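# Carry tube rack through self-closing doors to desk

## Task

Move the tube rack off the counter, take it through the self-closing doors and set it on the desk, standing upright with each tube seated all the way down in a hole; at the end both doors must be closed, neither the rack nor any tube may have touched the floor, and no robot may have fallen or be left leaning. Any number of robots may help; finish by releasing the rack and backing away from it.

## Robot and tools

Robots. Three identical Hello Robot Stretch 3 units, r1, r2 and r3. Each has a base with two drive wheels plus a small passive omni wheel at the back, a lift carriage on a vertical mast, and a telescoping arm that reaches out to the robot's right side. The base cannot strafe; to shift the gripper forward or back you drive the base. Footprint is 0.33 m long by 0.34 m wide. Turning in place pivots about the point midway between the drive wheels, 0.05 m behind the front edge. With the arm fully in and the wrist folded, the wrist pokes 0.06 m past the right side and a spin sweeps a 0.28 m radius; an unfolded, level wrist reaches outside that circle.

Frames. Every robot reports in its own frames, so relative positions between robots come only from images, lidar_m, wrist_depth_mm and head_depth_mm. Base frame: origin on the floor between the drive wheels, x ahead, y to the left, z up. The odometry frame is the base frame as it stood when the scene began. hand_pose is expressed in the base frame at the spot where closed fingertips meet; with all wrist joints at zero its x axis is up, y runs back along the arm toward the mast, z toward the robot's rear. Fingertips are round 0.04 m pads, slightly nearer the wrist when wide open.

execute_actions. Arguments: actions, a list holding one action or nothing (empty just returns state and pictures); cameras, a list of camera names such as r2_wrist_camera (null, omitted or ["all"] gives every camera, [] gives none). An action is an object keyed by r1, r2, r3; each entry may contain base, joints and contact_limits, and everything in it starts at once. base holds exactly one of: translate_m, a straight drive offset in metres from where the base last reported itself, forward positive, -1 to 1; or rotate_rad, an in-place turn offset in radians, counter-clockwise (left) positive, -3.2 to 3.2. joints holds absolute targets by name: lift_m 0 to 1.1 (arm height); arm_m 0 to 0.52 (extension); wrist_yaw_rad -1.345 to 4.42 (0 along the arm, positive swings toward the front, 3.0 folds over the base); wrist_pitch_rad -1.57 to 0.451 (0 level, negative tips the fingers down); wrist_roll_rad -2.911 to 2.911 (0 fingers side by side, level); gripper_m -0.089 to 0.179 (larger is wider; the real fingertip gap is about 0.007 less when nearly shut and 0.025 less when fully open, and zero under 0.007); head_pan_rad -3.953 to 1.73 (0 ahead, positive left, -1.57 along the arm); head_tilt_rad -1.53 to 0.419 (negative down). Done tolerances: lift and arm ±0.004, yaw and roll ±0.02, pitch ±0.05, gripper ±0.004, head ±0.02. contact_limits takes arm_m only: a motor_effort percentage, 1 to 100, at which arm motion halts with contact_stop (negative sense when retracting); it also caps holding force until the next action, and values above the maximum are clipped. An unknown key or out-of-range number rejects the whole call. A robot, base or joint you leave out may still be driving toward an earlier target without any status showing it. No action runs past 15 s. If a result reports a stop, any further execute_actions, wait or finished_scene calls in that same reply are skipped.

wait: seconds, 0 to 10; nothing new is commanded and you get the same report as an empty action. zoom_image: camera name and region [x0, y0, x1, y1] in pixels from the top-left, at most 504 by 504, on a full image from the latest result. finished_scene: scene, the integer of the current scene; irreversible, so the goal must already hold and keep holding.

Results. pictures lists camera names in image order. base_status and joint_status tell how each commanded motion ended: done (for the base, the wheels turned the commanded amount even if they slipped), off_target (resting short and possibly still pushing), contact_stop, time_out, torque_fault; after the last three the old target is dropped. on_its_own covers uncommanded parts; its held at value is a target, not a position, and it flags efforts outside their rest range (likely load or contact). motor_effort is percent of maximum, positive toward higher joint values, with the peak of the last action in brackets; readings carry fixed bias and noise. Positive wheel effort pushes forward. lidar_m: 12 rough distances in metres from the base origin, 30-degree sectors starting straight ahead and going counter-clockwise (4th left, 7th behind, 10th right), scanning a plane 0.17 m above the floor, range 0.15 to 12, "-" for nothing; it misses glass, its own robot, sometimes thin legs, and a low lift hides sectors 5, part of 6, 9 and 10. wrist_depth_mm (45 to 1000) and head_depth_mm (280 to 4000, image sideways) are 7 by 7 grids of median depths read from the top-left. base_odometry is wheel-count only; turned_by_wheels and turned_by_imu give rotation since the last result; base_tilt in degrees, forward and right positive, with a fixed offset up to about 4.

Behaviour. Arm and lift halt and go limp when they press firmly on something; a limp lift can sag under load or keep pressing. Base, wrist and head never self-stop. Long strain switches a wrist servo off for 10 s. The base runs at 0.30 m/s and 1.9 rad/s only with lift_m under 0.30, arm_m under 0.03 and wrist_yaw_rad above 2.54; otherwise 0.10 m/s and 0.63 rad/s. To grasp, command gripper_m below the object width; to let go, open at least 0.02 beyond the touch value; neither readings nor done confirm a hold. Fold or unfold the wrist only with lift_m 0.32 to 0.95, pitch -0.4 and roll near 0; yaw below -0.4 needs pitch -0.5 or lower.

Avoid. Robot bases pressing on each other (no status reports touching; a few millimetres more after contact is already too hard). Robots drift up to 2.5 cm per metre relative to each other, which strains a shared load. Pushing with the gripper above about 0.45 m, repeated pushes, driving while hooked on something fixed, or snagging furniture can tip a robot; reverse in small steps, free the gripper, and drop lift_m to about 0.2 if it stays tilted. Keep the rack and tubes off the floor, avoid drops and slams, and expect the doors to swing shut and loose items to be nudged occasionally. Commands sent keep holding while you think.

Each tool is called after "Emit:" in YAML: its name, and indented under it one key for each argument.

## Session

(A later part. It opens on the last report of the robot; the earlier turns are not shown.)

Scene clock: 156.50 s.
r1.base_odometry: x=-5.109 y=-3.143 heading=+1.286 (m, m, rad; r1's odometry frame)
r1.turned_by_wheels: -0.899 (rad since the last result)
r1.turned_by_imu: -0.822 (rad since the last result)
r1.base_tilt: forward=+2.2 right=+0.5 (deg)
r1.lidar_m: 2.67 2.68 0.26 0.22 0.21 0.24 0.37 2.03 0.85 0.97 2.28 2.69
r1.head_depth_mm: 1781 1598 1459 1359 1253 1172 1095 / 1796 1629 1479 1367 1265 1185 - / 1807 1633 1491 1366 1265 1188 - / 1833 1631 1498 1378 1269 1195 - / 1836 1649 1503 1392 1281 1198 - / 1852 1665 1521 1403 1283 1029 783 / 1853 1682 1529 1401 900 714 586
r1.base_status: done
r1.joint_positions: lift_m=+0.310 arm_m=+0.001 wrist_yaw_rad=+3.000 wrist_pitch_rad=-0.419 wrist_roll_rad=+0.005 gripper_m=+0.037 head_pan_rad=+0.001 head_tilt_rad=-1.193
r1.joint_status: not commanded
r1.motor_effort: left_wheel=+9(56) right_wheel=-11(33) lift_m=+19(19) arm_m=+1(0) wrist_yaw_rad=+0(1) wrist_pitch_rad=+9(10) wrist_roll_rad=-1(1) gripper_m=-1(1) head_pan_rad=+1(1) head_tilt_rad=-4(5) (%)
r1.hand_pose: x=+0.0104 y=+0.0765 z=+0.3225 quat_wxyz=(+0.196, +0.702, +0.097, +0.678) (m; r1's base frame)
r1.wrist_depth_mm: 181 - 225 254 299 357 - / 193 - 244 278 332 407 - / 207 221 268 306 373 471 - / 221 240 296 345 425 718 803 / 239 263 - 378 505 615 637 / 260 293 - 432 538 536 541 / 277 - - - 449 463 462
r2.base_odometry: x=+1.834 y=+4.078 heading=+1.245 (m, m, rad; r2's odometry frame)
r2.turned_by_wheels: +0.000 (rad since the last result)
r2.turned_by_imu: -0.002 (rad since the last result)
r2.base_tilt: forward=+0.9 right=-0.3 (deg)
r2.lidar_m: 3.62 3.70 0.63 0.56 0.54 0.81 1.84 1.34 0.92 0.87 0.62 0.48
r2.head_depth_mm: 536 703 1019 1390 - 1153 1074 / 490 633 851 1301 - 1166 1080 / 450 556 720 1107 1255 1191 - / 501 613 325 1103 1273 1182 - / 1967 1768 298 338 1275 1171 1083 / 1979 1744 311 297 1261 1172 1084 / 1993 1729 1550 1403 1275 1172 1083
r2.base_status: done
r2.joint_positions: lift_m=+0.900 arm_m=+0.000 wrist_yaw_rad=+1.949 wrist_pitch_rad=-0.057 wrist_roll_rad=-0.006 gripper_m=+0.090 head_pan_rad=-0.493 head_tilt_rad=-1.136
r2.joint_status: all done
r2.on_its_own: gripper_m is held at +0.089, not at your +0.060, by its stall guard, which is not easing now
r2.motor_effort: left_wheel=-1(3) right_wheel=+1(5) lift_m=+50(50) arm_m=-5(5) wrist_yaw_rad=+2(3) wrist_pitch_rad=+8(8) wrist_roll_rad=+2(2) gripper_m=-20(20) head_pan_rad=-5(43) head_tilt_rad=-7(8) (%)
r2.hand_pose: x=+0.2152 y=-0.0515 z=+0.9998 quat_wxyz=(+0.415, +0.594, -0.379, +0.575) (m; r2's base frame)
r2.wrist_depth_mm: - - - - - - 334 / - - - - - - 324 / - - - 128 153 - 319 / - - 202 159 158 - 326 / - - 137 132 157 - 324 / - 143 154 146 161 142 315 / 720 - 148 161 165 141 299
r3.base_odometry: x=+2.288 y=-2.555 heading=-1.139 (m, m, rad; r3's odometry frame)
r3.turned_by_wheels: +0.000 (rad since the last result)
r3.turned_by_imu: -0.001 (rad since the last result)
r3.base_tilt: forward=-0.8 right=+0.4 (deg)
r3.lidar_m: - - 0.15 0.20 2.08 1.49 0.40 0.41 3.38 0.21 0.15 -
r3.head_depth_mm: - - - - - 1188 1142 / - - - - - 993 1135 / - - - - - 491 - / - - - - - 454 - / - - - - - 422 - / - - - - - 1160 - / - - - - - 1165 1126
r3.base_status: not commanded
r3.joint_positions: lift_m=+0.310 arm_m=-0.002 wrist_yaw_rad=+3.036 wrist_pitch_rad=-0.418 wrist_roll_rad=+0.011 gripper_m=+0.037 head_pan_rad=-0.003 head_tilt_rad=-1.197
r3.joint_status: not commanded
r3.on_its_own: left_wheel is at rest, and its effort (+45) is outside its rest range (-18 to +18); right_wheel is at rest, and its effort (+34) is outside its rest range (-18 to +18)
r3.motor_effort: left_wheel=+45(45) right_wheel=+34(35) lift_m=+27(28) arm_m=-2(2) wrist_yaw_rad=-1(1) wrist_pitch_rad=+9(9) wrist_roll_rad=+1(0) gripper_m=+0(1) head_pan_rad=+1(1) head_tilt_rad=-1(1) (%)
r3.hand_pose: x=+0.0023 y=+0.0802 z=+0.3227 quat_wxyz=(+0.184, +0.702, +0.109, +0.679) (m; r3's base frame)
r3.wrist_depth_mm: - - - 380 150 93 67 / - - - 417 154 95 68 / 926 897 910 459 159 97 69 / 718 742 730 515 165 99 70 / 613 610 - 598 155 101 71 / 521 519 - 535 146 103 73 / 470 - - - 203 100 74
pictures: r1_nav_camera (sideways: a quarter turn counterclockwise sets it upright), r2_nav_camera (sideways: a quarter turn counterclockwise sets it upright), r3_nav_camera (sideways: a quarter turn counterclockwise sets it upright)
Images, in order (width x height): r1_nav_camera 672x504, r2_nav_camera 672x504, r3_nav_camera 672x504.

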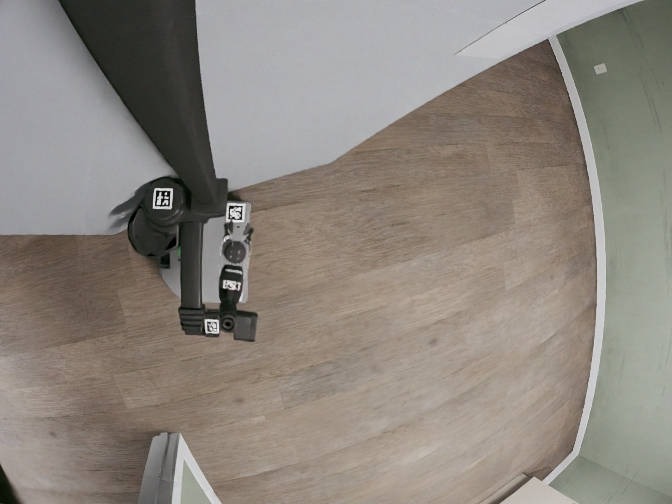

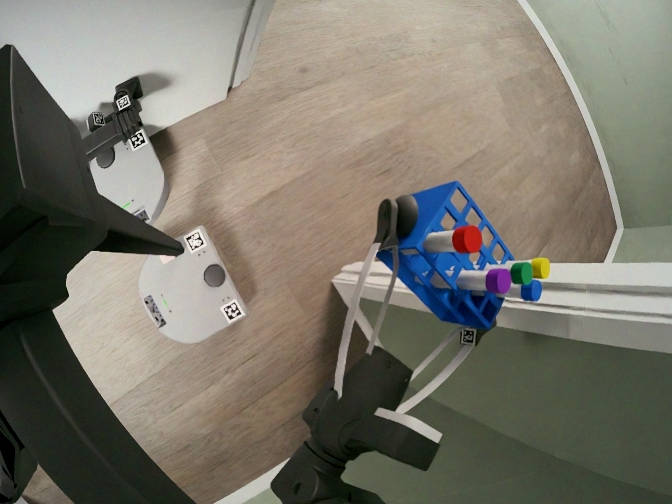

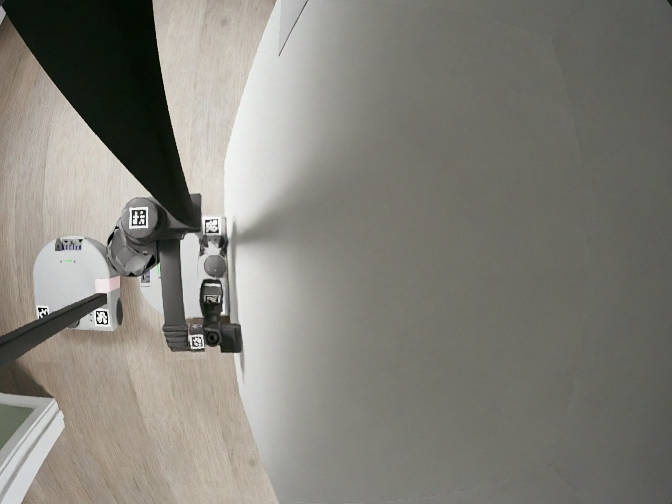

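Emit:
execute_actions:
  actions:
    - {"r2":{"base":{"rotate_rad":0.28}},"r1":{"joints":{"lift_m":0.28}}}
  cameras: []

Emit:
execute_actions:
  actions:
    - {"r2":{"base":{"translate_m":1.0},"joints":{"head_pan_rad":0.5,"head_tilt_rad":-0.7,"lift_m":0.95}},"r1":{"base":{"translate_m":1.0},"joints":{"lift_m":0.31}}}
  cameras: ["r2_nav_camera","r1_nav_camera","r2_head_camera"]

Scene clock: 158.57 s.
r1.base_odometry: x=-5.109 y=-3.143 heading=+1.286 (m, m, rad; r1's odometry frame)
r1.turned_by_wheels: +0.000 (rad since the last result)
r1.turned_by_imu: +0.000 (rad since the last result)
r1.base_tilt: forward=+2.2 right=+0.5 (deg)
r1.lidar_m: 2.67 2.67 0.26 0.22 0.21 0.24 0.37 2.02 0.85 0.97 2.28 2.68
r1.head_depth_mm: 1781 1611 1474 1355 1253 1177 1100 / 1797 1626 1481 1365 1269 1184 - / 1811 1641 1482 1364 1269 1194 - / 1813 1637 1497 1382 1266 1188 - / 1830 1657 1502 1373 1277 1202 - / 1839 1659 1511 1388 1293 1026 782 / 1856 1685 1519 1400 902 713 587
r1.base_status: not commanded
r1.joint_positions: lift_m=+0.280 arm_m=+0.001 wrist_yaw_rad=+3.000 wrist_pitch_rad=-0.419 wrist_roll_rad=+0.005 gripper_m=+0.037 head_pan_rad=+0.001 head_tilt_rad=-1.193
r1.joint_status: all done
r1.motor_effort: left_wheel=+9(10) right_wheel=-10(11) lift_m=+16(17) arm_m=+0(0) wrist_yaw_rad=+0(0) wrist_pitch_rad=+10(10) wrist_roll_rad=-1(1) gripper_m=-1(1) head_pan_rad=+0(1) head_tilt_rad=-4(4) (%)
r1.hand_pose: x=+0.0104 y=+0.0765 z=+0.2927 quat_wxyz=(+0.196, +0.702, +0.097, +0.678) (m; r1's base frame)
r1.wrist_depth_mm: 182 - 226 255 299 360 - / 193 - 244 280 331 407 - / 206 220 268 310 375 472 - / 222 240 297 343 426 677 745 / 239 265 - 380 513 591 603 / 259 287 - 428 498 498 503 / - - - - 423 429 431
r2.base_odometry: x=+1.834 y=+4.078 heading=+1.525 (m, m, rad; r2's odometry frame)
r2.turned_by_wheels: +0.280 (rad since the last result)
r2.turned_by_imu: +0.281 (rad since the last result)
r2.base_tilt: forward=+0.9 right=-0.3 (deg)
r2.lidar_m: 3.63 0.77 0.60 0.54 0.53 1.93 1.84 1.04 0.87 0.86 0.48 0.50
r2.head_depth_mm: 450 524 684 969 - 1148 1075 / 1927 630 721 922 - 1169 1079 / 1960 1728 1487 1364 1251 1192 - / 1971 1734 325 1364 1270 1181 - / 1982 1767 300 338 1274 1169 1081 / 1996 1745 311 297 1264 1172 1082 / 1989 1736 1552 1398 1279 1174 949
r2.base_status: done
r2.joint_positions: lift_m=+0.900 arm_m=+0.000 wrist_yaw_rad=+1.949 wrist_pitch_rad=-0.057 wrist_roll_rad=-0.006 gripper_m=+0.090 head_pan_rad=-0.493 head_tilt_rad=-1.136
r2.joint_status: not commanded
r2.on_its_own: gripper_m is held at +0.089, not at your +0.060, by its stall guard, which is not easing now
r2.motor_effort: left_wheel=-1(5) right_wheel=+2(5) lift_m=+50(49) arm_m=-5(5) wrist_yaw_rad=+2(2) wrist_pitch_rad=+8(8) wrist_roll_rad=+2(2) gripper_m=-20(20) head_pan_rad=-4(4) head_tilt_rad=-7(8) (%)
r2.hand_pose: x=+0.2152 y=-0.0515 z=+0.9998 quat_wxyz=(+0.415, +0.594, -0.379, +0.575) (m; r2's base frame)
r2.wrist_depth_mm: 556 705 - - - - - / 575 719 - - - - - / 572 706 - 128 153 - - / 573 713 201 159 157 - - / 584 648 138 132 158 - - / 590 143 154 146 161 142 - / 584 767 148 162 165 141 -
r3.base_odometry: x=+2.288 y=-2.555 heading=-1.139 (m, m, rad; r3's odometry frame)
r3.turned_by_wheels: +0.000 (rad since the last result)
r3.turned_by_imu: +0.000 (rad since the last result)
r3.base_tilt: forward=-0.7 right=+0.4 (deg)
r3.lidar_m: - - 0.15 0.20 2.08 1.49 0.42 0.53 3.39 0.21 0.15 -
r3.head_depth_mm: - - - - - 1184 1141 / - - - - - 991 1137 / - - - - - 492 - / - - - - - 454 - / - - - - - 422 - / - - - - - 1160 - / - - - - - 1164 1134
r3.base_status: not commanded
r3.joint_positions: lift_m=+0.310 arm_m=-0.002 wrist_yaw_rad=+3.036 wrist_pitch_rad=-0.418 wrist_roll_rad=+0.011 gripper_m=+0.037 head_pan_rad=-0.003 head_tilt_rad=-1.197
r3.joint_status: not commanded
r3.on_its_own: left_wheel is at rest, and its effort (+44) is outside its rest range (-18 to +18); right_wheel is at rest, and its effort (+34) is outside its rest range (-18 to +18)
r3.motor_effort: left_wheel=+44(45) right_wheel=+34(34) lift_m=+28(28) arm_m=-2(2) wrist_yaw_rad=-1(1) wrist_pitch_rad=+8(8) wrist_roll_rad=+1(0) gripper_m=+0(0) head_pan_rad=+1(1) head_tilt_rad=-1(1) (%)
r3.hand_pose: x=+0.0023 y=+0.0802 z=+0.3227 quat_wxyz=(+0.184, +0.702, +0.109, +0.679) (m; r3's base frame)
r3.wrist_depth_mm: - - - 382 150 93 67 / - - - 418 154 95 68 / 906 885 914 454 159 96 69 / 736 736 736 512 166 99 70 / 603 610 - 587 155 101 72 / 531 527 - 541 146 103 72 / 472 - - - 204 100 74
pictures: none
No camera images: the call's "cameras" was empty. Leave "cameras" out to get every camera's image.

Scene clock: 169.63 s.
r1.base_odometry: x=-4.828 y=-2.183 heading=+1.286 (m, m, rad; r1's odometry frame)
r1.turned_by_wheels: +0.000 (rad since the last result)
r1.turned_by_imu: +0.001 (rad since the last result)
r1.base_tilt: forward=+2.1 right=+0.5 (deg)
r1.lidar_m: 1.70 1.70 1.98 2.09 2.10 1.66 1.26 1.16 1.69 2.05 2.05 1.96
r1.head_depth_mm: 1794 1621 1462 1347 1249 1184 1096 / 1802 1616 1462 1366 1260 1192 - / 1782 1634 1494 1370 1267 1186 - / 1762 1641 1506 1377 1268 1197 - / 1768 1639 1509 1386 1281 1203 - / 1731 1673 1521 1398 1285 1196 1124 / 1694 1674 1524 1408 1291 1197 1121
r1.base_status: done
r1.joint_positions: lift_m=+0.310 arm_m=+0.001 wrist_yaw_rad=+3.000 wrist_pitch_rad=-0.419 wrist_roll_rad=+0.005 gripper_m=+0.037 head_pan_rad=+0.001 head_tilt_rad=-1.193
r1.joint_status: all done
r1.motor_effort: left_wheel=+2(21) right_wheel=-1(20) lift_m=+23(23) arm_m=+0(1) wrist_yaw_rad=+0(1) wrist_pitch_rad=+10(10) wrist_roll_rad=-1(1) gripper_m=-1(0) head_pan_rad=+1(0) head_tilt_rad=-4(4) (%)
r1.hand_pose: x=+0.0104 y=+0.0765 z=+0.3223 quat_wxyz=(+0.196, +0.702, +0.097, +0.678) (m; r1's base frame)
r1.wrist_depth_mm: - - - - - - - / - - - - - - - / 951 934 - - - - - / 725 727 758 766 767 792 796 / 601 604 - 625 643 633 645 / 515 512 - 531 538 529 544 / 456 - - - 456 458 455
r2.base_odometry: x=+1.880 y=+5.077 heading=+1.525 (m, m, rad; r2's odometry frame)
r2.turned_by_wheels: +0.000 (rad since the last result)
r2.turned_by_imu: -0.004 (rad since the last result)
r2.base_tilt: forward=+1.0 right=-0.3 (deg)
r2.lidar_m: 2.68 2.63 2.22 1.06 0.66 0.71 2.43 0.66 0.85 2.09 2.34 2.68
r2.head_depth_mm: 2361 2589 2630 1987 1645 - - / 2539 2812 2621 1990 1602 1371 1124 / 2752 3061 2625 1990 1603 1334 1148 / 2965 3276 2623 1982 1597 1336 1145 / 3019 3305 2626 1998 1591 1335 1143 / 2724 2925 2610 1973 1595 1337 1145 / 2492 2722 2611 1989 1596 1337 1142
r2.base_status: done
r2.joint_positions: lift_m=+0.950 arm_m=+0.000 wrist_yaw_rad=+1.949 wrist_pitch_rad=-0.057 wrist_roll_rad=-0.006 gripper_m=+0.090 head_pan_rad=+0.493 head_tilt_rad=-0.705
r2.joint_status: all done
r2.on_its_own: gripper_m is held at +0.089, not at your +0.060, by its stall guard, which is not easing now
r2.motor_effort: left_wheel=-1(1) right_wheel=+2(5) lift_m=+49(47) arm_m=-5(5) wrist_yaw_rad=+2(3) wrist_pitch_rad=+8(8) wrist_roll_rad=+2(2) gripper_m=-20(20) head_pan_rad=+4(50) head_tilt_rad=+2(30) (%)
r2.hand_pose: x=+0.2152 y=-0.0515 z=+1.0498 quat_wxyz=(+0.415, +0.594, -0.379, +0.575) (m; r2's base frame)
r2.wrist_depth_mm: - - - - - - - / - - - - - - - / - - - 128 153 - - / - - 201 159 158 - - / - - 137 132 157 - - / - 143 154 146 161 142 - / - - 148 162 164 141 -
r3.base_odometry: x=+2.288 y=-2.555 heading=-1.139 (m, m, rad; r3's odometry frame)
r3.turned_by_wheels: +0.000 (rad since the last result)
r3.turned_by_imu: -0.002 (rad since the last result)
r3.base_tilt: forward=-0.7 right=+0.3 (deg)
r3.lidar_m: - - 0.15 0.20 1.97 1.49 1.42 0.99 1.14 0.21 0.15 -
r3.head_depth_mm: - - - - - 1186 1143 / - - - - - 992 1139 / - - - - - 491 - / - - - - - 454 - / - - - - - 422 - / - - - - - 1159 - / - - - - - 1161 1134
r3.base_status: not commanded
r3.joint_positions: lift_m=+0.310 arm_m=-0.002 wrist_yaw_rad=+3.036 wrist_pitch_rad=-0.418 wrist_roll_rad=+0.011 gripper_m=+0.037 head_pan_rad=-0.003 head_tilt_rad=-1.197
r3.joint_status: not commanded
r3.on_its_own: left_wheel is at rest, and its effort (+45) is outside its rest range (-18 to +18); right_wheel is at rest, and its effort (+34) is outside its rest range (-18 to +18)
r3.motor_effort: left_wheel=+45(45) right_wheel=+34(34) lift_m=+28(28) arm_m=-2(2) wrist_yaw_rad=-1(1) wrist_pitch_rad=+9(8) wrist_roll_rad=+0(0) gripper_m=+0(0) head_pan_rad=+2(1) head_tilt_rad=-1(1) (%)
r3.hand_pose: x=+0.0023 y=+0.0802 z=+0.3227 quat_wxyz=(+0.184, +0.702, +0.109, +0.679) (m; r3's base frame)
r3.wrist_depth_mm: - - - 382 149 93 67 / - - - 416 154 95 68 / 914 867 908 460 159 97 69 / 729 738 731 511 165 98 70 / 609 609 - 590 155 101 72 / 523 525 - 542 146 103 73 / 467 - - - 204 100 74
pictures: r1_nav_camera (sideways: a quarter turn counterclockwise sets it upright), r2_head_camera (sideways: a quarter turn clockwise sets it upright), r2_nav_camera (sideways: a quarter turn counterclockwise sets it upright)
Images, in order (width x height): r1_nav_camera 672x504, r2_head_camera 896x504, r2_nav_camera 672x504.

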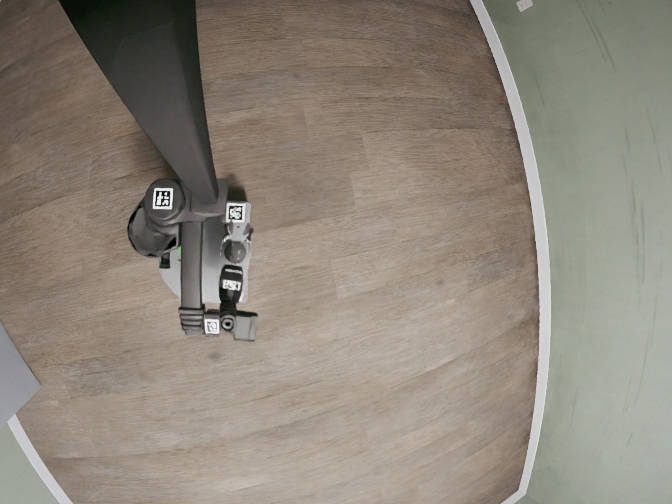

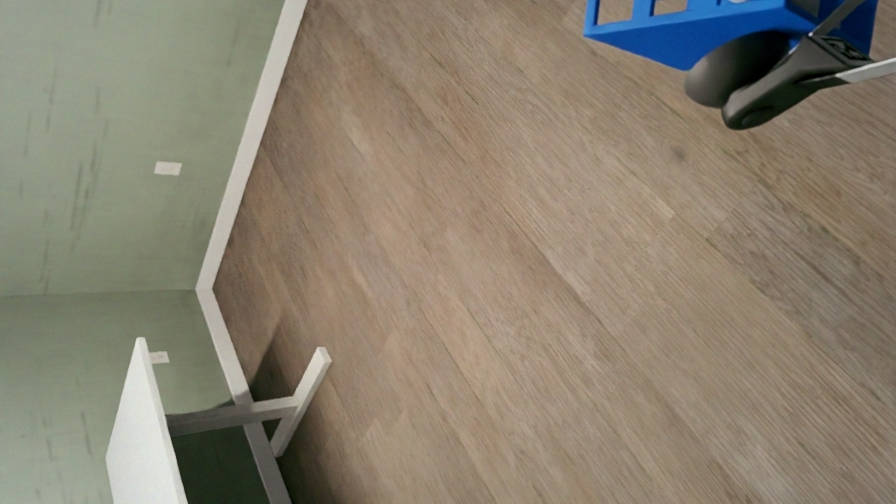

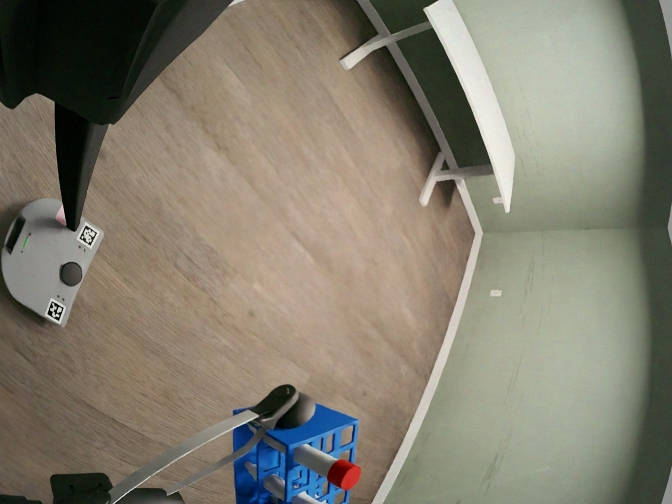

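Emit:
execute_actions:
  actions:
    - {"r2":{"base":{"rotate_rad":0.69}},"r3":{"base":{"translate_m":-0.13}}}
  cameras: []

Emit:
execute_actions:
  actions:
    - {"r2":{"base":{"translate_m":1.0}},"r3":{"base":{"rotate_rad":2.4}}}
  cameras: ["r2_nav_camera","r3_nav_camera","r2_head_camera"]

Scene clock: 175.30 s.
r1.base_odometry: x=-4.828 y=-2.183 heading=+1.286 (m, m, rad; r1's odometry frame)
r1.turned_by_wheels: +0.000 (rad since the last result)
r1.turned_by_imu: +0.000 (rad since the last result)
r1.base_tilt: forward=+2.1 right=+0.5 (deg)
r1.lidar_m: 1.70 1.70 1.97 2.09 2.10 1.67 1.45 1.45 1.69 2.05 2.05 1.96
r1.head_depth_mm: 1786 1615 1470 1364 1257 1176 1099 / 1786 1629 1475 1364 1256 1192 - / 1773 1618 1491 1369 1258 1185 - / 1774 1637 1495 1376 1270 1198 - / 1748 1652 1504 1385 1289 1201 - / 1734 1670 1511 1380 1281 1204 1129 / 1700 1673 1534 1387 1295 1203 1122
r1.base_status: not commanded
r1.joint_positions: lift_m=+0.310 arm_m=+0.001 wrist_yaw_rad=+3.000 wrist_pitch_rad=-0.419 wrist_roll_rad=+0.005 gripper_m=+0.037 head_pan_rad=+0.001 head_tilt_rad=-1.193
r1.joint_status: not commanded
r1.motor_effort: left_wheel=+2(2) right_wheel=-1(1) lift_m=+23(22) arm_m=+1(0) wrist_yaw_rad=-1(0) wrist_pitch_rad=+10(10) wrist_roll_rad=-1(1) gripper_m=+0(0) head_pan_rad=+1(0) head_tilt_rad=-4(4) (%)
r1.hand_pose: x=+0.0104 y=+0.0765 z=+0.3223 quat_wxyz=(+0.196, +0.702, +0.097, +0.678) (m; r1's base frame)
r1.wrist_depth_mm: - - - - - - - / - - - - - - - / 959 938 - - - - - / 754 764 773 745 790 788 803 / 608 611 - 621 645 635 647 / 508 514 - 530 537 535 544 / 449 - - - 454 457 461
r2.base_odometry: x=+1.880 y=+5.077 heading=+2.215 (m, m, rad; r2's odometry frame)
r2.turned_by_wheels: +0.690 (rad since the last result)
r2.turned_by_imu: +0.694 (rad since the last result)
r2.base_tilt: forward=+0.8 right=-0.3 (deg)
r2.lidar_m: 2.63 2.22 0.80 0.64 0.88 1.81 0.66 1.14 2.10 2.59 2.67 2.68
r2.head_depth_mm: 2371 2658 2632 1999 1653 - - / 2294 2642 2623 2004 1602 1373 1122 / 2279 2179 2599 1989 1602 1333 1146 / 2245 2177 2501 1973 1591 1338 1144 / 2215 2492 2632 1990 1605 1338 1149 / 2177 2450 2608 1980 1598 1336 1140 / 2143 2316 2310 1913 1587 1335 1142
r2.base_status: done
r2.joint_positions: lift_m=+0.950 arm_m=+0.000 wrist_yaw_rad=+1.949 wrist_pitch_rad=-0.057 wrist_roll_rad=-0.006 gripper_m=+0.090 head_pan_rad=+0.493 head_tilt_rad=-0.705
r2.joint_status: not commanded
r2.on_its_own: gripper_m is held at +0.089, not at your +0.060, by its stall guard, which is not easing now
r2.motor_effort: left_wheel=-1(3) right_wheel=+2(6) lift_m=+49(49) arm_m=-5(5) wrist_yaw_rad=+2(1) wrist_pitch_rad=+8(8) wrist_roll_rad=+2(2) gripper_m=-20(20) head_pan_rad=+4(5) head_tilt_rad=+3(2) (%)
r2.hand_pose: x=+0.2152 y=-0.0515 z=+1.0498 quat_wxyz=(+0.415, +0.594, -0.379, +0.575) (m; r2's base frame)
r2.wrist_depth_mm: - - - - - - - / - - - - - - - / - - - 128 153 - - / - - 201 158 157 - - / - - 137 132 157 - - / - 142 154 146 161 142 - / - - 147 162 164 141 -
r3.base_odometry: x=+2.234 y=-2.437 heading=-1.139 (m, m, rad; r3's odometry frame)
r3.turned_by_wheels: +0.000 (rad since the last result)
r3.turned_by_imu: -0.002 (rad since the last result)
r3.base_tilt: forward=-0.7 right=+0.3 (deg)
r3.lidar_m: - - 0.15 0.19 1.82 1.35 1.29 0.89 0.97 0.97 0.15 -
r3.head_depth_mm: - - - - 523 1215 1139 / - - - - 469 1228 1140 / - - - - 427 1215 - / - - - - 384 1176 - / - - - - 344 743 - / - - - - - 759 - / - - - - - 833 1130
r3.base_status: done
r3.joint_positions: lift_m=+0.310 arm_m=-0.002 wrist_yaw_rad=+3.035 wrist_pitch_rad=-0.418 wrist_roll_rad=+0.011 gripper_m=+0.037 head_pan_rad=-0.003 head_tilt_rad=-1.197
r3.joint_status: not commanded
r3.motor_effort: left_wheel=+8(40) right_wheel=+0(32) lift_m=+28(27) arm_m=-2(2) wrist_yaw_rad=+0(1) wrist_pitch_rad=+8(8) wrist_roll_rad=+1(0) gripper_m=+0(0) head_pan_rad=+1(1) head_tilt_rad=-1(1) (%)
r3.hand_pose: x=+0.0025 y=+0.0802 z=+0.3227 quat_wxyz=(+0.184, +0.702, +0.109, +0.679) (m; r3's base frame)
r3.wrist_depth_mm: - - - 279 164 117 90 / - - - 306 172 121 93 / 918 - 922 335 182 125 95 / 734 728 721 377 193 130 98 / 599 608 - 495 190 135 101 / 517 528 - 527 186 141 105 / 473 - - - 247 143 108
pictures: none
No camera images: the call's "cameras" was empty. Leave "cameras" out to get every camera's image.

Scene clock: 186.23 s.
r1.base_odometry: x=-4.828 y=-2.183 heading=+1.286 (m, m, rad; r1's odometry frame)
r1.turned_by_wheels: +0.000 (rad since the last result)
r1.turned_by_imu: +0.000 (rad since the last result)
r1.base_tilt: forward=+2.1 right=+0.5 (deg)
r1.lidar_m: 1.70 1.70 1.97 2.10 2.10 1.67 1.45 1.45 1.69 2.05 2.05 1.95
r1.head_depth_mm: 1784 1624 1472 1352 1260 1174 1093 / 1786 1610 1471 1367 1266 1188 - / 1784 1630 1490 1374 1269 1190 - / 1776 1661 1502 1373 1274 1193 - / 1777 1642 1511 1377 1280 1201 - / 1738 1690 1515 1383 1280 1200 1132 / 1693 1682 1532 1398 1290 1203 1119
r1.base_status: not commanded
r1.joint_positions: lift_m=+0.310 arm_m=+0.001 wrist_yaw_rad=+3.000 wrist_pitch_rad=-0.419 wrist_roll_rad=+0.005 gripper_m=+0.037 head_pan_rad=+0.001 head_tilt_rad=-1.193
r1.joint_status: not commanded
r1.motor_effort: left_wheel=+2(2) right_wheel=-1(1) lift_m=+23(22) arm_m=+0(0) wrist_yaw_rad=+0(0) wrist_pitch_rad=+10(10) wrist_roll_rad=-1(1) gripper_m=+1(0) head_pan_rad=-1(1) head_tilt_rad=-3(4) (%)
r1.hand_pose: x=+0.0104 y=+0.0765 z=+0.3223 quat_wxyz=(+0.196, +0.702, +0.097, +0.678) (m; r1's base frame)
r1.wrist_depth_mm: - - - - - - - / - - - - - - - / 967 957 - - - - - / 732 740 775 766 770 777 778 / 602 614 - 621 645 628 637 / 517 502 - 535 533 532 535 / 453 - - - 450 461 465
r2.base_odometry: x=+1.279 y=+5.877 heading=+2.215 (m, m, rad; r2's odometry frame)
r2.turned_by_wheels: +0.000 (rad since the last result)
r2.turned_by_imu: -0.004 (rad since the last result)
r2.base_tilt: forward=+0.9 right=-0.3 (deg)
r2.lidar_m: 1.64 1.88 1.48 1.20 1.10 1.10 1.66 2.68 2.88 2.25 2.04 2.06
r2.head_depth_mm: 1658 1737 1662 1906 1641 - - / 1641 1746 1360 1994 1599 1369 1120 / 1615 1713 1352 1994 1599 1340 1146 / 1591 1694 1355 1987 1593 1335 1142 / 1567 1666 1354 1983 1605 1335 1142 / 1544 1656 1283 1987 1601 1337 1146 / 1523 1622 1286 1859 1587 1335 1143
r2.base_status: done
r2.joint_positions: lift_m=+0.950 arm_m=+0.000 wrist_yaw_rad=+1.949 wrist_pitch_rad=-0.057 wrist_roll_rad=-0.006 gripper_m=+0.090 head_pan_rad=+0.493 head_tilt_rad=-0.705
r2.joint_status: not commanded
r2.on_its_own: gripper_m is held at +0.089, not at your +0.060, by its stall guard, which is not easing now
r2.motor_effort: left_wheel=-2(2) right_wheel=+2(6) lift_m=+49(50) arm_m=-5(5) wrist_yaw_rad=+3(2) wrist_pitch_rad=+8(8) wrist_roll_rad=+2(2) gripper_m=-20(20) head_pan_rad=+4(5) head_tilt_rad=+2(2) (%)
r2.hand_pose: x=+0.2152 y=-0.0515 z=+1.0498 quat_wxyz=(+0.415, +0.594, -0.379, +0.575) (m; r2's base frame)
r2.wrist_depth_mm: - - - - - - - / - - - - - - - / - - - 129 153 - - / - - 201 159 158 - - / - - 138 132 157 - - / - 142 154 146 162 141 - / - - 148 162 164 141 -
r3.base_odometry: x=+2.234 y=-2.437 heading=+1.260 (m, m, rad; r3's odometry frame)
r3.turned_by_wheels: +2.399 (rad since the last result)
r3.turned_by_imu: +0.800 (rad since the last result)
r3.base_tilt: forward=-0.6 right=+0.3 (deg)
r3.lidar_m: - - 0.15 1.30 1.10 0.80 0.64 3.66 1.62 0.19 0.15 -
r3.head_depth_mm: - - - - - 688 1144 / - - - - - 564 1137 / - - - - - 497 - / - - - - - 625 - / - - - - 357 849 - / - - - - 368 1179 - / - - - - 418 1172 1135
r3.base_status: rotate_rad off_target (by the wheels' count: +2.3992 of +2.4000)
r3.joint_positions: lift_m=+0.310 arm_m=-0.002 wrist_yaw_rad=+2.984 wrist_pitch_rad=-0.418 wrist_roll_rad=+0.012 gripper_m=+0.037 head_pan_rad=-0.001 head_tilt_rad=-1.192
r3.joint_status: not commanded
r3.on_its_own: wrist_yaw_rad is held at +2.986, not at its first target +3.035, by its stall guard, which is not easing now; right_wheel is at rest, and its effort (+50) is outside its rest range (-18 to +18)
r3.motor_effort: left_wheel=+5(53) right_wheel=+50(100) lift_m=+29(29) arm_m=+0(1) wrist_yaw_rad=+2(31) wrist_pitch_rad=+9(12) wrist_roll_rad=+0(0) gripper_m=+0(0) head_pan_rad=+0(3) head_tilt_rad=-5(3) (%)
r3.hand_pose: x=+0.0140 y=+0.0789 z=+0.3226 quat_wxyz=(+0.202, +0.705, +0.091, +0.674) (m; r3's base frame)
r3.wrist_depth_mm: 890 - - - 248 132 91 / 928 - - - 248 133 91 / 901 - 911 908 250 134 91 / 739 - 730 743 253 134 92 / 610 592 - 611 226 135 92 / 526 522 - 546 206 136 92 / 471 - - - 300 129 93
pictures: r2_head_camera (sideways: a quarter turn clockwise sets it upright), r2_nav_camera (sideways: a quarter turn counterclockwise sets it upright), r3_nav_camera (sideways: a quarter turn counterclockwise sets it upright)
Images, in order (width x height): r2_head_camera 896x504, r2_nav_camera 672x504, r3_nav_camera 672x504.

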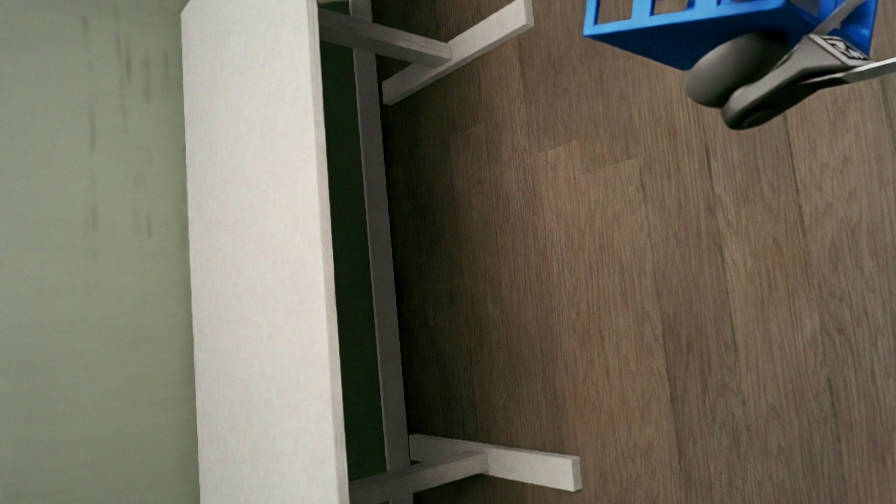

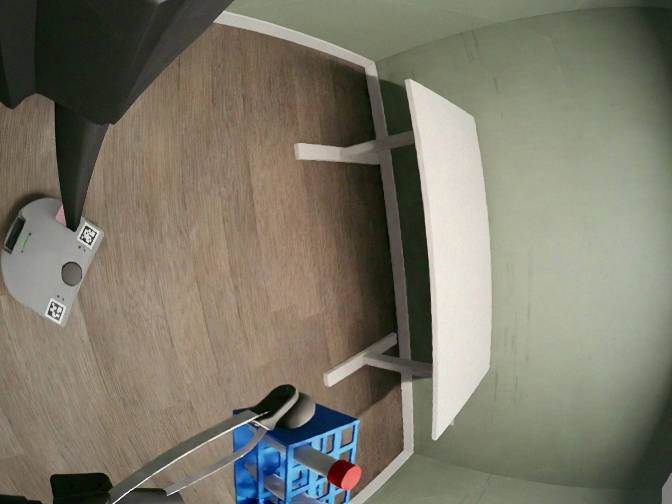

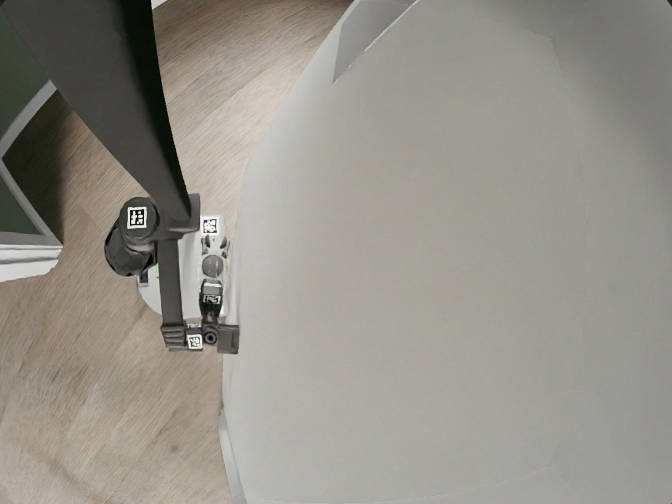

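Emit:
execute_actions:
  actions:
    - {"r2":{"base":{"rotate_rad":0.4}},"r3":{"base":{"rotate_rad":-1.5}}}
  cameras: ["r3_nav_camera"]

Emit:
execute_actions:
  actions:
    - {"r2":{"base":{"translate_m":0.72},"joints":{"head_pan_rad":-1.57,"head_tilt_rad":-0.9}},"r3":{"base":{"rotate_rad":-1.2}}}
  cameras: ["r3_nav_camera"]

Emit:
execute_actions:
  actions:
    - {"r2":{"base":{"rotate_rad":1.79},"joints":{"wrist_yaw_rad":0}}}
  cameras: ["r2_nav_camera","r2_wrist_camera","r2_head_camera"]

Scene clock: 190.70 s.
r1.base_odometry: x=-4.828 y=-2.183 heading=+1.286 (m, m, rad; r1's odometry frame)
r1.turned_by_wheels: +0.000 (rad since the last result)
r1.turned_by_imu: +0.000 (rad since the last result)
r1.base_tilt: forward=+2.2 right=+0.5 (deg)
r1.lidar_m: 1.69 1.70 1.98 2.10 2.10 1.67 1.45 1.45 1.69 2.05 2.05 1.95
r1.head_depth_mm: 1780 1610 1470 1363 1255 1182 1098 / 1772 1615 1471 1365 1268 1191 - / 1782 1629 1492 1367 1278 1190 - / 1771 1638 1501 1389 1277 1195 - / 1739 1652 1502 1397 1284 1193 - / 1732 1660 1513 1385 1285 1196 1128 / 1717 1683 1518 1397 1300 1199 1122
r1.base_status: not commanded
r1.joint_positions: lift_m=+0.310 arm_m=+0.001 wrist_yaw_rad=+3.000 wrist_pitch_rad=-0.419 wrist_roll_rad=+0.005 gripper_m=+0.037 head_pan_rad=+0.001 head_tilt_rad=-1.193
r1.joint_status: not commanded
r1.motor_effort: left_wheel=+2(2) right_wheel=-1(1) lift_m=+22(23) arm_m=+0(0) wrist_yaw_rad=+0(0) wrist_pitch_rad=+10(10) wrist_roll_rad=-1(1) gripper_m=+0(0) head_pan_rad=+0(0) head_tilt_rad=-4(4) (%)
r1.hand_pose: x=+0.0104 y=+0.0765 z=+0.3223 quat_wxyz=(+0.196, +0.702, +0.097, +0.678) (m; r1's base frame)
r1.wrist_depth_mm: - - - - - - - / - - - - - - - / 949 944 - - - - - / 734 749 755 754 772 793 808 / 608 612 - 623 643 630 646 / 515 515 - 526 538 530 537 / 457 - - - 452 453 466
r2.base_odometry: x=+1.279 y=+5.877 heading=+2.615 (m, m, rad; r2's odometry frame)
r2.turned_by_wheels: +0.400 (rad since the last result)
r2.turned_by_imu: +0.402 (rad since the last result)
r2.base_tilt: forward=+0.8 right=-0.4 (deg)
r2.lidar_m: 1.64 1.48 1.29 1.09 1.09 1.66 2.13 2.87 2.39 2.05 2.04 1.66
r2.head_depth_mm: 1499 1612 1297 1999 1643 - - / 1542 1635 1289 2003 1609 1370 1123 / 1575 1686 1355 1985 1599 1341 1147 / 1613 1724 1353 1882 1601 1336 1146 / 1664 1829 2171 1976 1608 1339 1144 / 1692 1932 2200 1985 1594 1328 1147 / 1698 1844 1950 1913 1596 1331 1141
r2.base_status: done
r2.joint_positions: lift_m=+0.950 arm_m=+0.000 wrist_yaw_rad=+1.949 wrist_pitch_rad=-0.057 wrist_roll_rad=-0.006 gripper_m=+0.090 head_pan_rad=+0.493 head_tilt_rad=-0.705
r2.joint_status: not commanded
r2.on_its_own: gripper_m is held at +0.089, not at your +0.060, by its stall guard, which is not easing now
r2.motor_effort: left_wheel=-1(3) right_wheel=+1(5) lift_m=+50(49) arm_m=-5(4) wrist_yaw_rad=+1(2) wrist_pitch_rad=+8(8) wrist_roll_rad=+2(2) gripper_m=-20(20) head_pan_rad=+4(5) head_tilt_rad=+3(2) (%)
r2.hand_pose: x=+0.2152 y=-0.0515 z=+1.0498 quat_wxyz=(+0.415, +0.594, -0.379, +0.575) (m; r2's base frame)
r2.wrist_depth_mm: - - - - - - - / - - - - - - - / - - - 128 152 - - / - - 201 159 157 - - / - - 137 132 157 - - / - 143 154 146 161 142 - / - - 148 162 165 141 -
r3.base_odometry: x=+2.234 y=-2.437 heading=-0.239 (m, m, rad; r3's odometry frame)
r3.turned_by_wheels: -1.499 (rad since the last result)
r3.turned_by_imu: -1.426 (rad since the last result)
r3.base_tilt: forward=-0.7 right=+0.4 (deg)
r3.lidar_m: 0.26 0.18 0.17 0.18 0.24 1.80 1.18 1.09 0.62 0.63 3.64 1.59
r3.head_depth_mm: 1743 1652 1513 1411 1298 1215 1144 / 1798 1637 1509 1390 1297 1220 1140 / 599 885 1488 1388 1297 1225 - / 425 546 771 1332 1291 1224 - / 336 410 523 724 1184 1213 - / 294 327 396 501 684 969 - / - 292 319 383 481 645 774
r3.base_status: rotate_rad off_target (by the wheels' count: -1.4992 of -1.5000)
r3.joint_positions: lift_m=+0.310 arm_m=-0.002 wrist_yaw_rad=+2.987 wrist_pitch_rad=-0.419 wrist_roll_rad=+0.012 gripper_m=+0.037 head_pan_rad=-0.003 head_tilt_rad=-1.194
r3.joint_status: not commanded
r3.on_its_own: wrist_yaw_rad is held at +2.986, not at its first target +3.035, by its stall guard, which is not easing now; left_wheel is at rest, and its effort (+30) is outside its rest range (-18 to +18)
r3.motor_effort: left_wheel=+30(77) right_wheel=+0(42) lift_m=+29(29) arm_m=-1(0) wrist_yaw_rad=-1(8) wrist_pitch_rad=+8(9) wrist_roll_rad=+0(1) gripper_m=+0(0) head_pan_rad=+1(2) head_tilt_rad=-3(5) (%)
r3.hand_pose: x=+0.0134 y=+0.0789 z=+0.3225 quat_wxyz=(+0.201, +0.705, +0.092, +0.674) (m; r3's base frame)
r3.wrist_depth_mm: - 232 222 206 192 179 169 / 297 - 243 225 209 195 184 / 338 - 272 248 228 212 196 / 384 - 305 275 254 232 217 / 571 422 - 318 278 258 235 / 524 495 - 357 311 290 263 / 468 - - - 376 325 293
pictures: r3_nav_camera (sideways: a quarter turn counterclockwise sets it upright)
Images, in order (width x height): r3_nav_camera 672x504.

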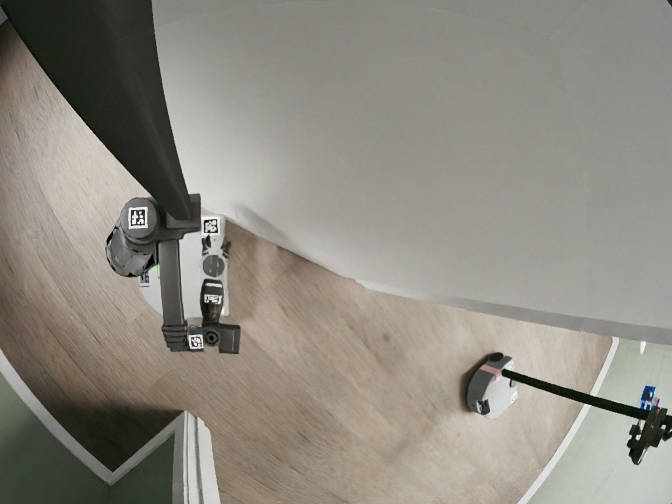

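Scene clock: 198.87 s.
r1.base_odometry: x=-4.828 y=-2.183 heading=+1.286 (m, m, rad; r1's odometry frame)
r1.turned_by_wheels: +0.000 (rad since the last result)
r1.turned_by_imu: +0.000 (rad since the last result)
r1.base_tilt: forward=+2.1 right=+0.5 (deg)
r1.lidar_m: 1.70 1.70 1.98 2.09 2.09 1.67 1.45 1.45 1.69 2.05 2.05 1.95
r1.head_depth_mm: 1797 1624 1477 1358 1266 1173 1096 / 1803 1629 1477 1356 1259 1183 - / 1775 1631 1492 1376 1274 1188 - / 1756 1647 1490 1382 1278 1201 - / 1752 1657 1501 1385 1278 1204 - / 1732 1656 1511 1396 1291 1196 1122 / 1696 1689 1523 1409 1298 1203 1112
r1.base_status: not commanded
r1.joint_positions: lift_m=+0.310 arm_m=+0.001 wrist_yaw_rad=+3.000 wrist_pitch_rad=-0.419 wrist_roll_rad=+0.005 gripper_m=+0.037 head_pan_rad=+0.001 head_tilt_rad=-1.193
r1.joint_status: not commanded
r1.motor_effort: left_wheel=+2(2) right_wheel=-1(1) lift_m=+23(23) arm_m=+0(0) wrist_yaw_rad=+0(0) wrist_pitch_rad=+10(10) wrist_roll_rad=-1(1) gripper_m=+0(0) head_pan_rad=+2(1) head_tilt_rad=-3(4) (%)
r1.hand_pose: x=+0.0104 y=+0.0765 z=+0.3223 quat_wxyz=(+0.196, +0.702, +0.097, +0.678) (m; r1's base frame)
r1.wrist_depth_mm: - - - - - - - / - - - - - - - / 955 968 - - - - - / 741 742 765 763 786 786 793 / 596 617 - 632 643 635 649 / 508 512 - 528 531 533 533 / 452 - - - 454 463 464
r2.base_odometry: x=+0.657 y=+6.239 heading=+2.615 (m, m, rad; r2's odometry frame)
r2.turned_by_wheels: +0.000 (rad since the last result)
r2.turned_by_imu: -0.003 (rad since the last result)
r2.base_tilt: forward=+0.9 right=-0.3 (deg)
r2.lidar_m: 1.20 1.20 0.93 1.30 1.30 1.48 2.52 3.54 2.16 1.84 1.84 0.96
r2.head_depth_mm: 1785 2119 2044 - 1341 1231 1087 / 1750 2057 1965 - - 1229 1093 / 1684 1982 1977 - - 1206 1111 / 1658 1946 1975 1666 1459 1186 1107 / 1621 1874 1984 1651 1457 - 1092 / 1580 1820 1987 1653 - - 1075 / 1541 1772 1953 1649 - - 1091
r2.base_status: done
r2.joint_positions: lift_m=+0.950 arm_m=+0.000 wrist_yaw_rad=+1.949 wrist_pitch_rad=-0.057 wrist_roll_rad=-0.006 gripper_m=+0.090 head_pan_rad=-1.563 head_tilt_rad=-0.889
r2.joint_status: all done
r2.on_its_own: gripper_m is held at +0.089, not at your +0.060, by its stall guard, which is not easing now
r2.motor_effort: left_wheel=-1(2) right_wheel=+2(6) lift_m=+49(49) arm_m=-6(4) wrist_yaw_rad=+3(2) wrist_pitch_rad=+8(8) wrist_roll_rad=+2(2) gripper_m=-20(20) head_pan_rad=-5(50) head_tilt_rad=-6(25) (%)
r2.hand_pose: x=+0.2152 y=-0.0515 z=+1.0498 quat_wxyz=(+0.415, +0.594, -0.379, +0.575) (m; r2's base frame)
r2.wrist_depth_mm: - - - - - - - / - - - - - - - / - - - 128 155 - - / - - 201 159 159 - - / - - 137 132 157 - - / 800 143 154 146 162 142 890 / 611 572 148 162 165 140 664
r3.base_odometry: x=+2.234 y=-2.437 heading=-1.438 (m, m, rad; r3's odometry frame)
r3.turned_by_wheels: -1.199 (rad since the last result)
r3.turned_by_imu: -1.187 (rad since the last result)
r3.base_tilt: forward=-0.8 right=+0.4 (deg)
r3.lidar_m: 3.64 3.66 0.36 0.25 0.24 0.24 0.32 1.92 1.25 1.08 0.74 0.62
r3.head_depth_mm: 1815 1651 993 1322 1303 1223 1139 / 1799 1631 1505 1371 1298 1227 1142 / 1785 1634 1491 1387 1285 1227 - / 1772 1626 1486 1378 1283 1217 - / 1755 1605 1477 1370 1270 1220 - / 1749 1597 1470 1355 1274 1204 - / 1737 1586 1468 1356 1265 1163 818
r3.base_status: done
r3.joint_positions: lift_m=+0.310 arm_m=-0.002 wrist_yaw_rad=+2.986 wrist_pitch_rad=-0.418 wrist_roll_rad=+0.012 gripper_m=+0.037 head_pan_rad=-0.003 head_tilt_rad=-1.194
r3.joint_status: not commanded
r3.on_its_own: wrist_yaw_rad is held at +2.986, not at its first target +3.035, by its stall guard, which is not easing now; right_wheel is at rest, and its effort (-23) is outside its rest range (-18 to +18)
r3.motor_effort: left_wheel=+6(40) right_wheel=-23(47) lift_m=+28(28) arm_m=-1(0) wrist_yaw_rad=+0(1) wrist_pitch_rad=+9(9) wrist_roll_rad=+0(0) gripper_m=+0(0) head_pan_rad=+1(2) head_tilt_rad=-2(4) (%)
r3.hand_pose: x=+0.0136 y=+0.0789 z=+0.3226 quat_wxyz=(+0.201, +0.705, +0.092, +0.674) (m; r3's base frame)
r3.wrist_depth_mm: - 250 281 353 464 - - / 212 - 301 386 534 - - / 226 - 326 427 619 902 926 / 242 - 365 484 679 733 742 / 257 287 - 516 627 625 617 / 275 317 - 525 524 525 525 / 287 - - - 457 461 465
pictures: r3_nav_camera (sideways: a quarter turn counterclockwise sets it upright)
Images, in order (width x height): r3_nav_camera 672x504.

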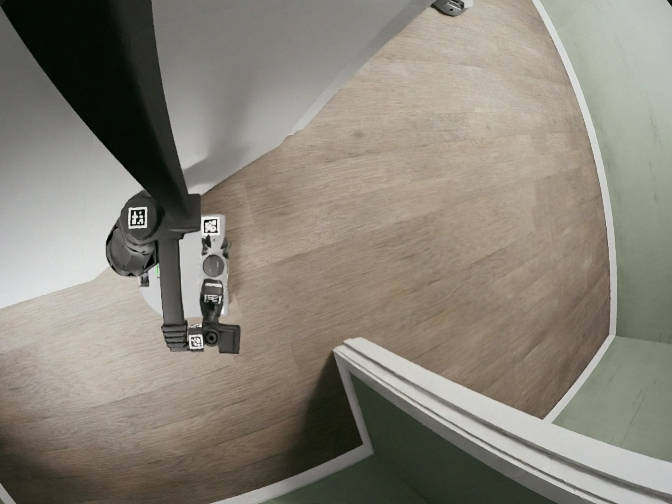

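Scene clock: 202.63 s.
r1.base_odometry: x=-4.828 y=-2.183 heading=+1.286 (m, m, rad; r1's odometry frame)
r1.turned_by_wheels: +0.000 (rad since the last result)
r1.turned_by_imu: +0.000 (rad since the last result)
r1.base_tilt: forward=+2.2 right=+0.5 (deg)
r1.lidar_m: 1.70 1.70 1.98 2.10 2.09 1.67 1.45 1.45 1.69 2.05 2.05 1.96
r1.head_depth_mm: 1793 1620 1480 1362 1255 1180 1095 / 1799 1631 1478 1356 1263 1184 - / 1787 1629 1496 1367 1271 1193 - / 1763 1658 1491 1375 1280 1196 - / 1766 1663 1510 1386 1282 1198 - / 1739 1671 1518 1390 1281 1192 1133 / 1684 1678 1521 1395 1297 1197 1122
r1.base_status: not commanded
r1.joint_positions: lift_m=+0.310 arm_m=+0.001 wrist_yaw_rad=+3.000 wrist_pitch_rad=-0.419 wrist_roll_rad=+0.005 gripper_m=+0.037 head_pan_rad=+0.001 head_tilt_rad=-1.193
r1.joint_status: not commanded
r1.motor_effort: left_wheel=+2(2) right_wheel=-1(1) lift_m=+23(22) arm_m=+1(0) wrist_yaw_rad=+0(0) wrist_pitch_rad=+10(10) wrist_roll_rad=-1(1) gripper_m=+0(1) head_pan_rad=+0(0) head_tilt_rad=-4(4) (%)
r1.hand_pose: x=+0.0104 y=+0.0765 z=+0.3223 quat_wxyz=(+0.196, +0.702, +0.097, +0.678) (m; r1's base frame)
r1.wrist_depth_mm: - - - - - - - / - - - - - - - / 962 934 - - - - - / 742 750 775 766 778 783 794 / 611 609 - 622 644 638 652 / 513 511 - 536 537 529 540 / 449 - - - 458 459 457
r2.base_odometry: x=+0.657 y=+6.239 heading=-1.879 (m, m, rad; r2's odometry frame)
r2.turned_by_wheels: +1.790 (rad since the last result)
r2.turned_by_imu: +1.802 (rad since the last result)
r2.base_tilt: forward=+0.9 right=-0.4 (deg)
r2.lidar_m: 1.29 1.33 2.33 3.54 2.80 1.95 1.84 1.82 0.96 1.19 0.93 1.37
r2.head_depth_mm: 1041 1093 895 - - - 1088 / 1017 378 801 - - 1208 1097 / 1035 365 - - - 1204 1108 / 1034 379 421 705 1345 1230 1108 / 1034 1107 846 725 1354 1231 1090 / 1033 1095 871 724 1357 1235 1092 / 1024 1098 872 723 1360 1231 1093
r2.base_status: done
r2.joint_positions: lift_m=+0.950 arm_m=+0.000 wrist_yaw_rad=+0.002 wrist_pitch_rad=-0.057 wrist_roll_rad=-0.006 gripper_m=+0.090 head_pan_rad=-1.563 head_tilt_rad=-0.889
r2.joint_status: all done
r2.on_its_own: gripper_m is held at +0.089, not at your +0.060, by its stall guard, which is not easing now
r2.motor_effort: left_wheel=-1(4) right_wheel=+2(5) lift_m=+49(49) arm_m=-5(5) wrist_yaw_rad=-2(5) wrist_pitch_rad=+8(8) wrist_roll_rad=+2(2) gripper_m=-20(20) head_pan_rad=-5(5) head_tilt_rad=-5(6) (%)
r2.hand_pose: x=-0.0210 y=-0.3998 z=+1.0498 quat_wxyz=(+0.709, +0.021, -0.704, -0.020) (m; r2's base frame)
r2.wrist_depth_mm: 871 870 901 926 921 953 954 / 874 908 926 946 962 975 984 / 904 929 944 128 152 - - / 950 954 201 158 157 - - / 968 983 137 131 158 - - / 798 143 154 146 161 142 - / 620 561 147 161 164 141 661
r3.base_odometry: x=+2.234 y=-2.437 heading=-1.438 (m, m, rad; r3's odometry frame)
r3.turned_by_wheels: +0.000 (rad since the last result)
r3.turned_by_imu: -0.001 (rad since the last result)
r3.base_tilt: forward=-0.7 right=+0.3 (deg)
r3.lidar_m: 3.65 3.65 0.36 0.25 0.24 0.24 0.32 1.93 1.25 1.08 0.74 0.62
r3.head_depth_mm: 1814 1655 995 1326 1299 1217 1139 / 1795 1633 1513 1362 1298 1221 1139 / 1795 1631 1503 1387 1288 1233 - / 1768 1619 1486 1372 1283 1220 - / 1760 1610 1490 1366 1272 1213 - / 1752 1603 1470 1364 1270 1205 - / 1743 1592 1454 1354 1264 1160 824
r3.base_status: not commanded
r3.joint_positions: lift_m=+0.310 arm_m=-0.002 wrist_yaw_rad=+2.986 wrist_pitch_rad=-0.418 wrist_roll_rad=+0.012 gripper_m=+0.037 head_pan_rad=-0.003 head_tilt_rad=-1.194
r3.joint_status: not commanded
r3.on_its_own: wrist_yaw_rad is held at +2.986, not at its first target +3.035, by its stall guard, which is not easing now; right_wheel is at rest, and its effort (-23) is outside its rest range (-18 to +18)
r3.motor_effort: left_wheel=+6(6) right_wheel=-23(22) lift_m=+29(30) arm_m=+0(1) wrist_yaw_rad=+0(0) wrist_pitch_rad=+8(9) wrist_roll_rad=+0(0) gripper_m=+0(0) head_pan_rad=+2(1) head_tilt_rad=-3(3) (%)
r3.hand_pose: x=+0.0136 y=+0.0789 z=+0.3226 quat_wxyz=(+0.201, +0.705, +0.092, +0.674) (m; r3's base frame)
r3.wrist_depth_mm: - 250 281 350 475 - - / 211 - 303 387 535 - - / 226 - 327 428 618 919 956 / 241 - 363 486 680 733 733 / 258 288 - 515 623 615 619 / 275 316 - 532 526 524 532 / 288 - - - 454 459 464
pictures: r2_head_camera (sideways: a quarter turn clockwise sets it upright), r2_nav_camera (sideways: a quarter turn counterclockwise sets it upright), r2_wrist_camera
Images, in order (width x height): r2_head_camera 896x504, r2_nav_camera 672x504, r2_wrist_camera 644x364.

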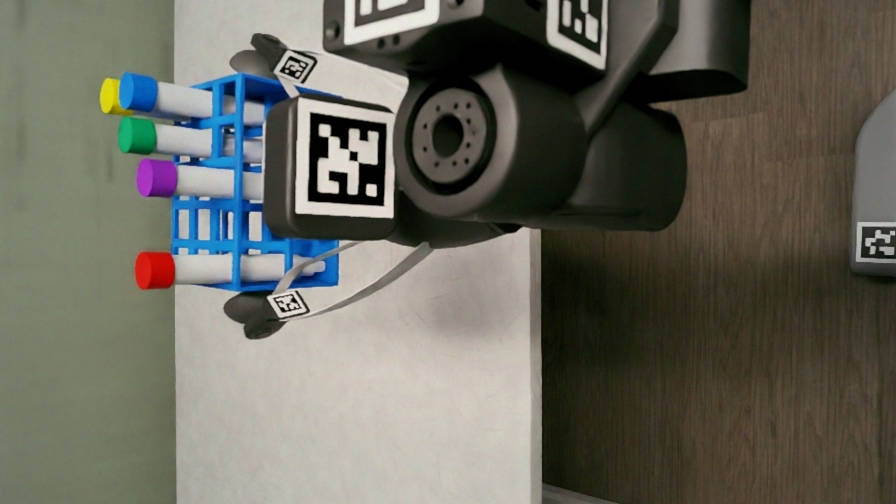

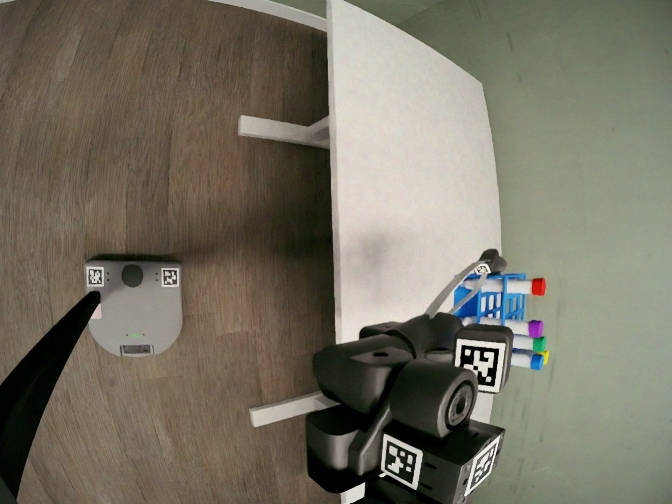

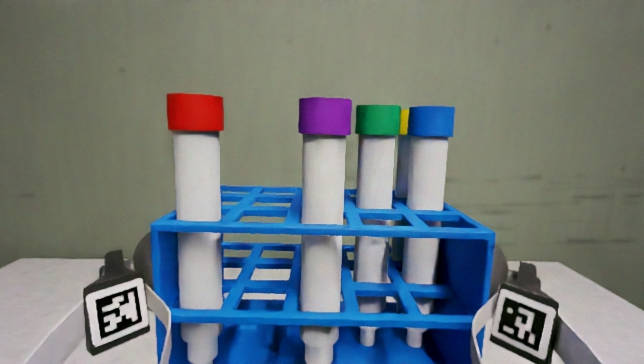

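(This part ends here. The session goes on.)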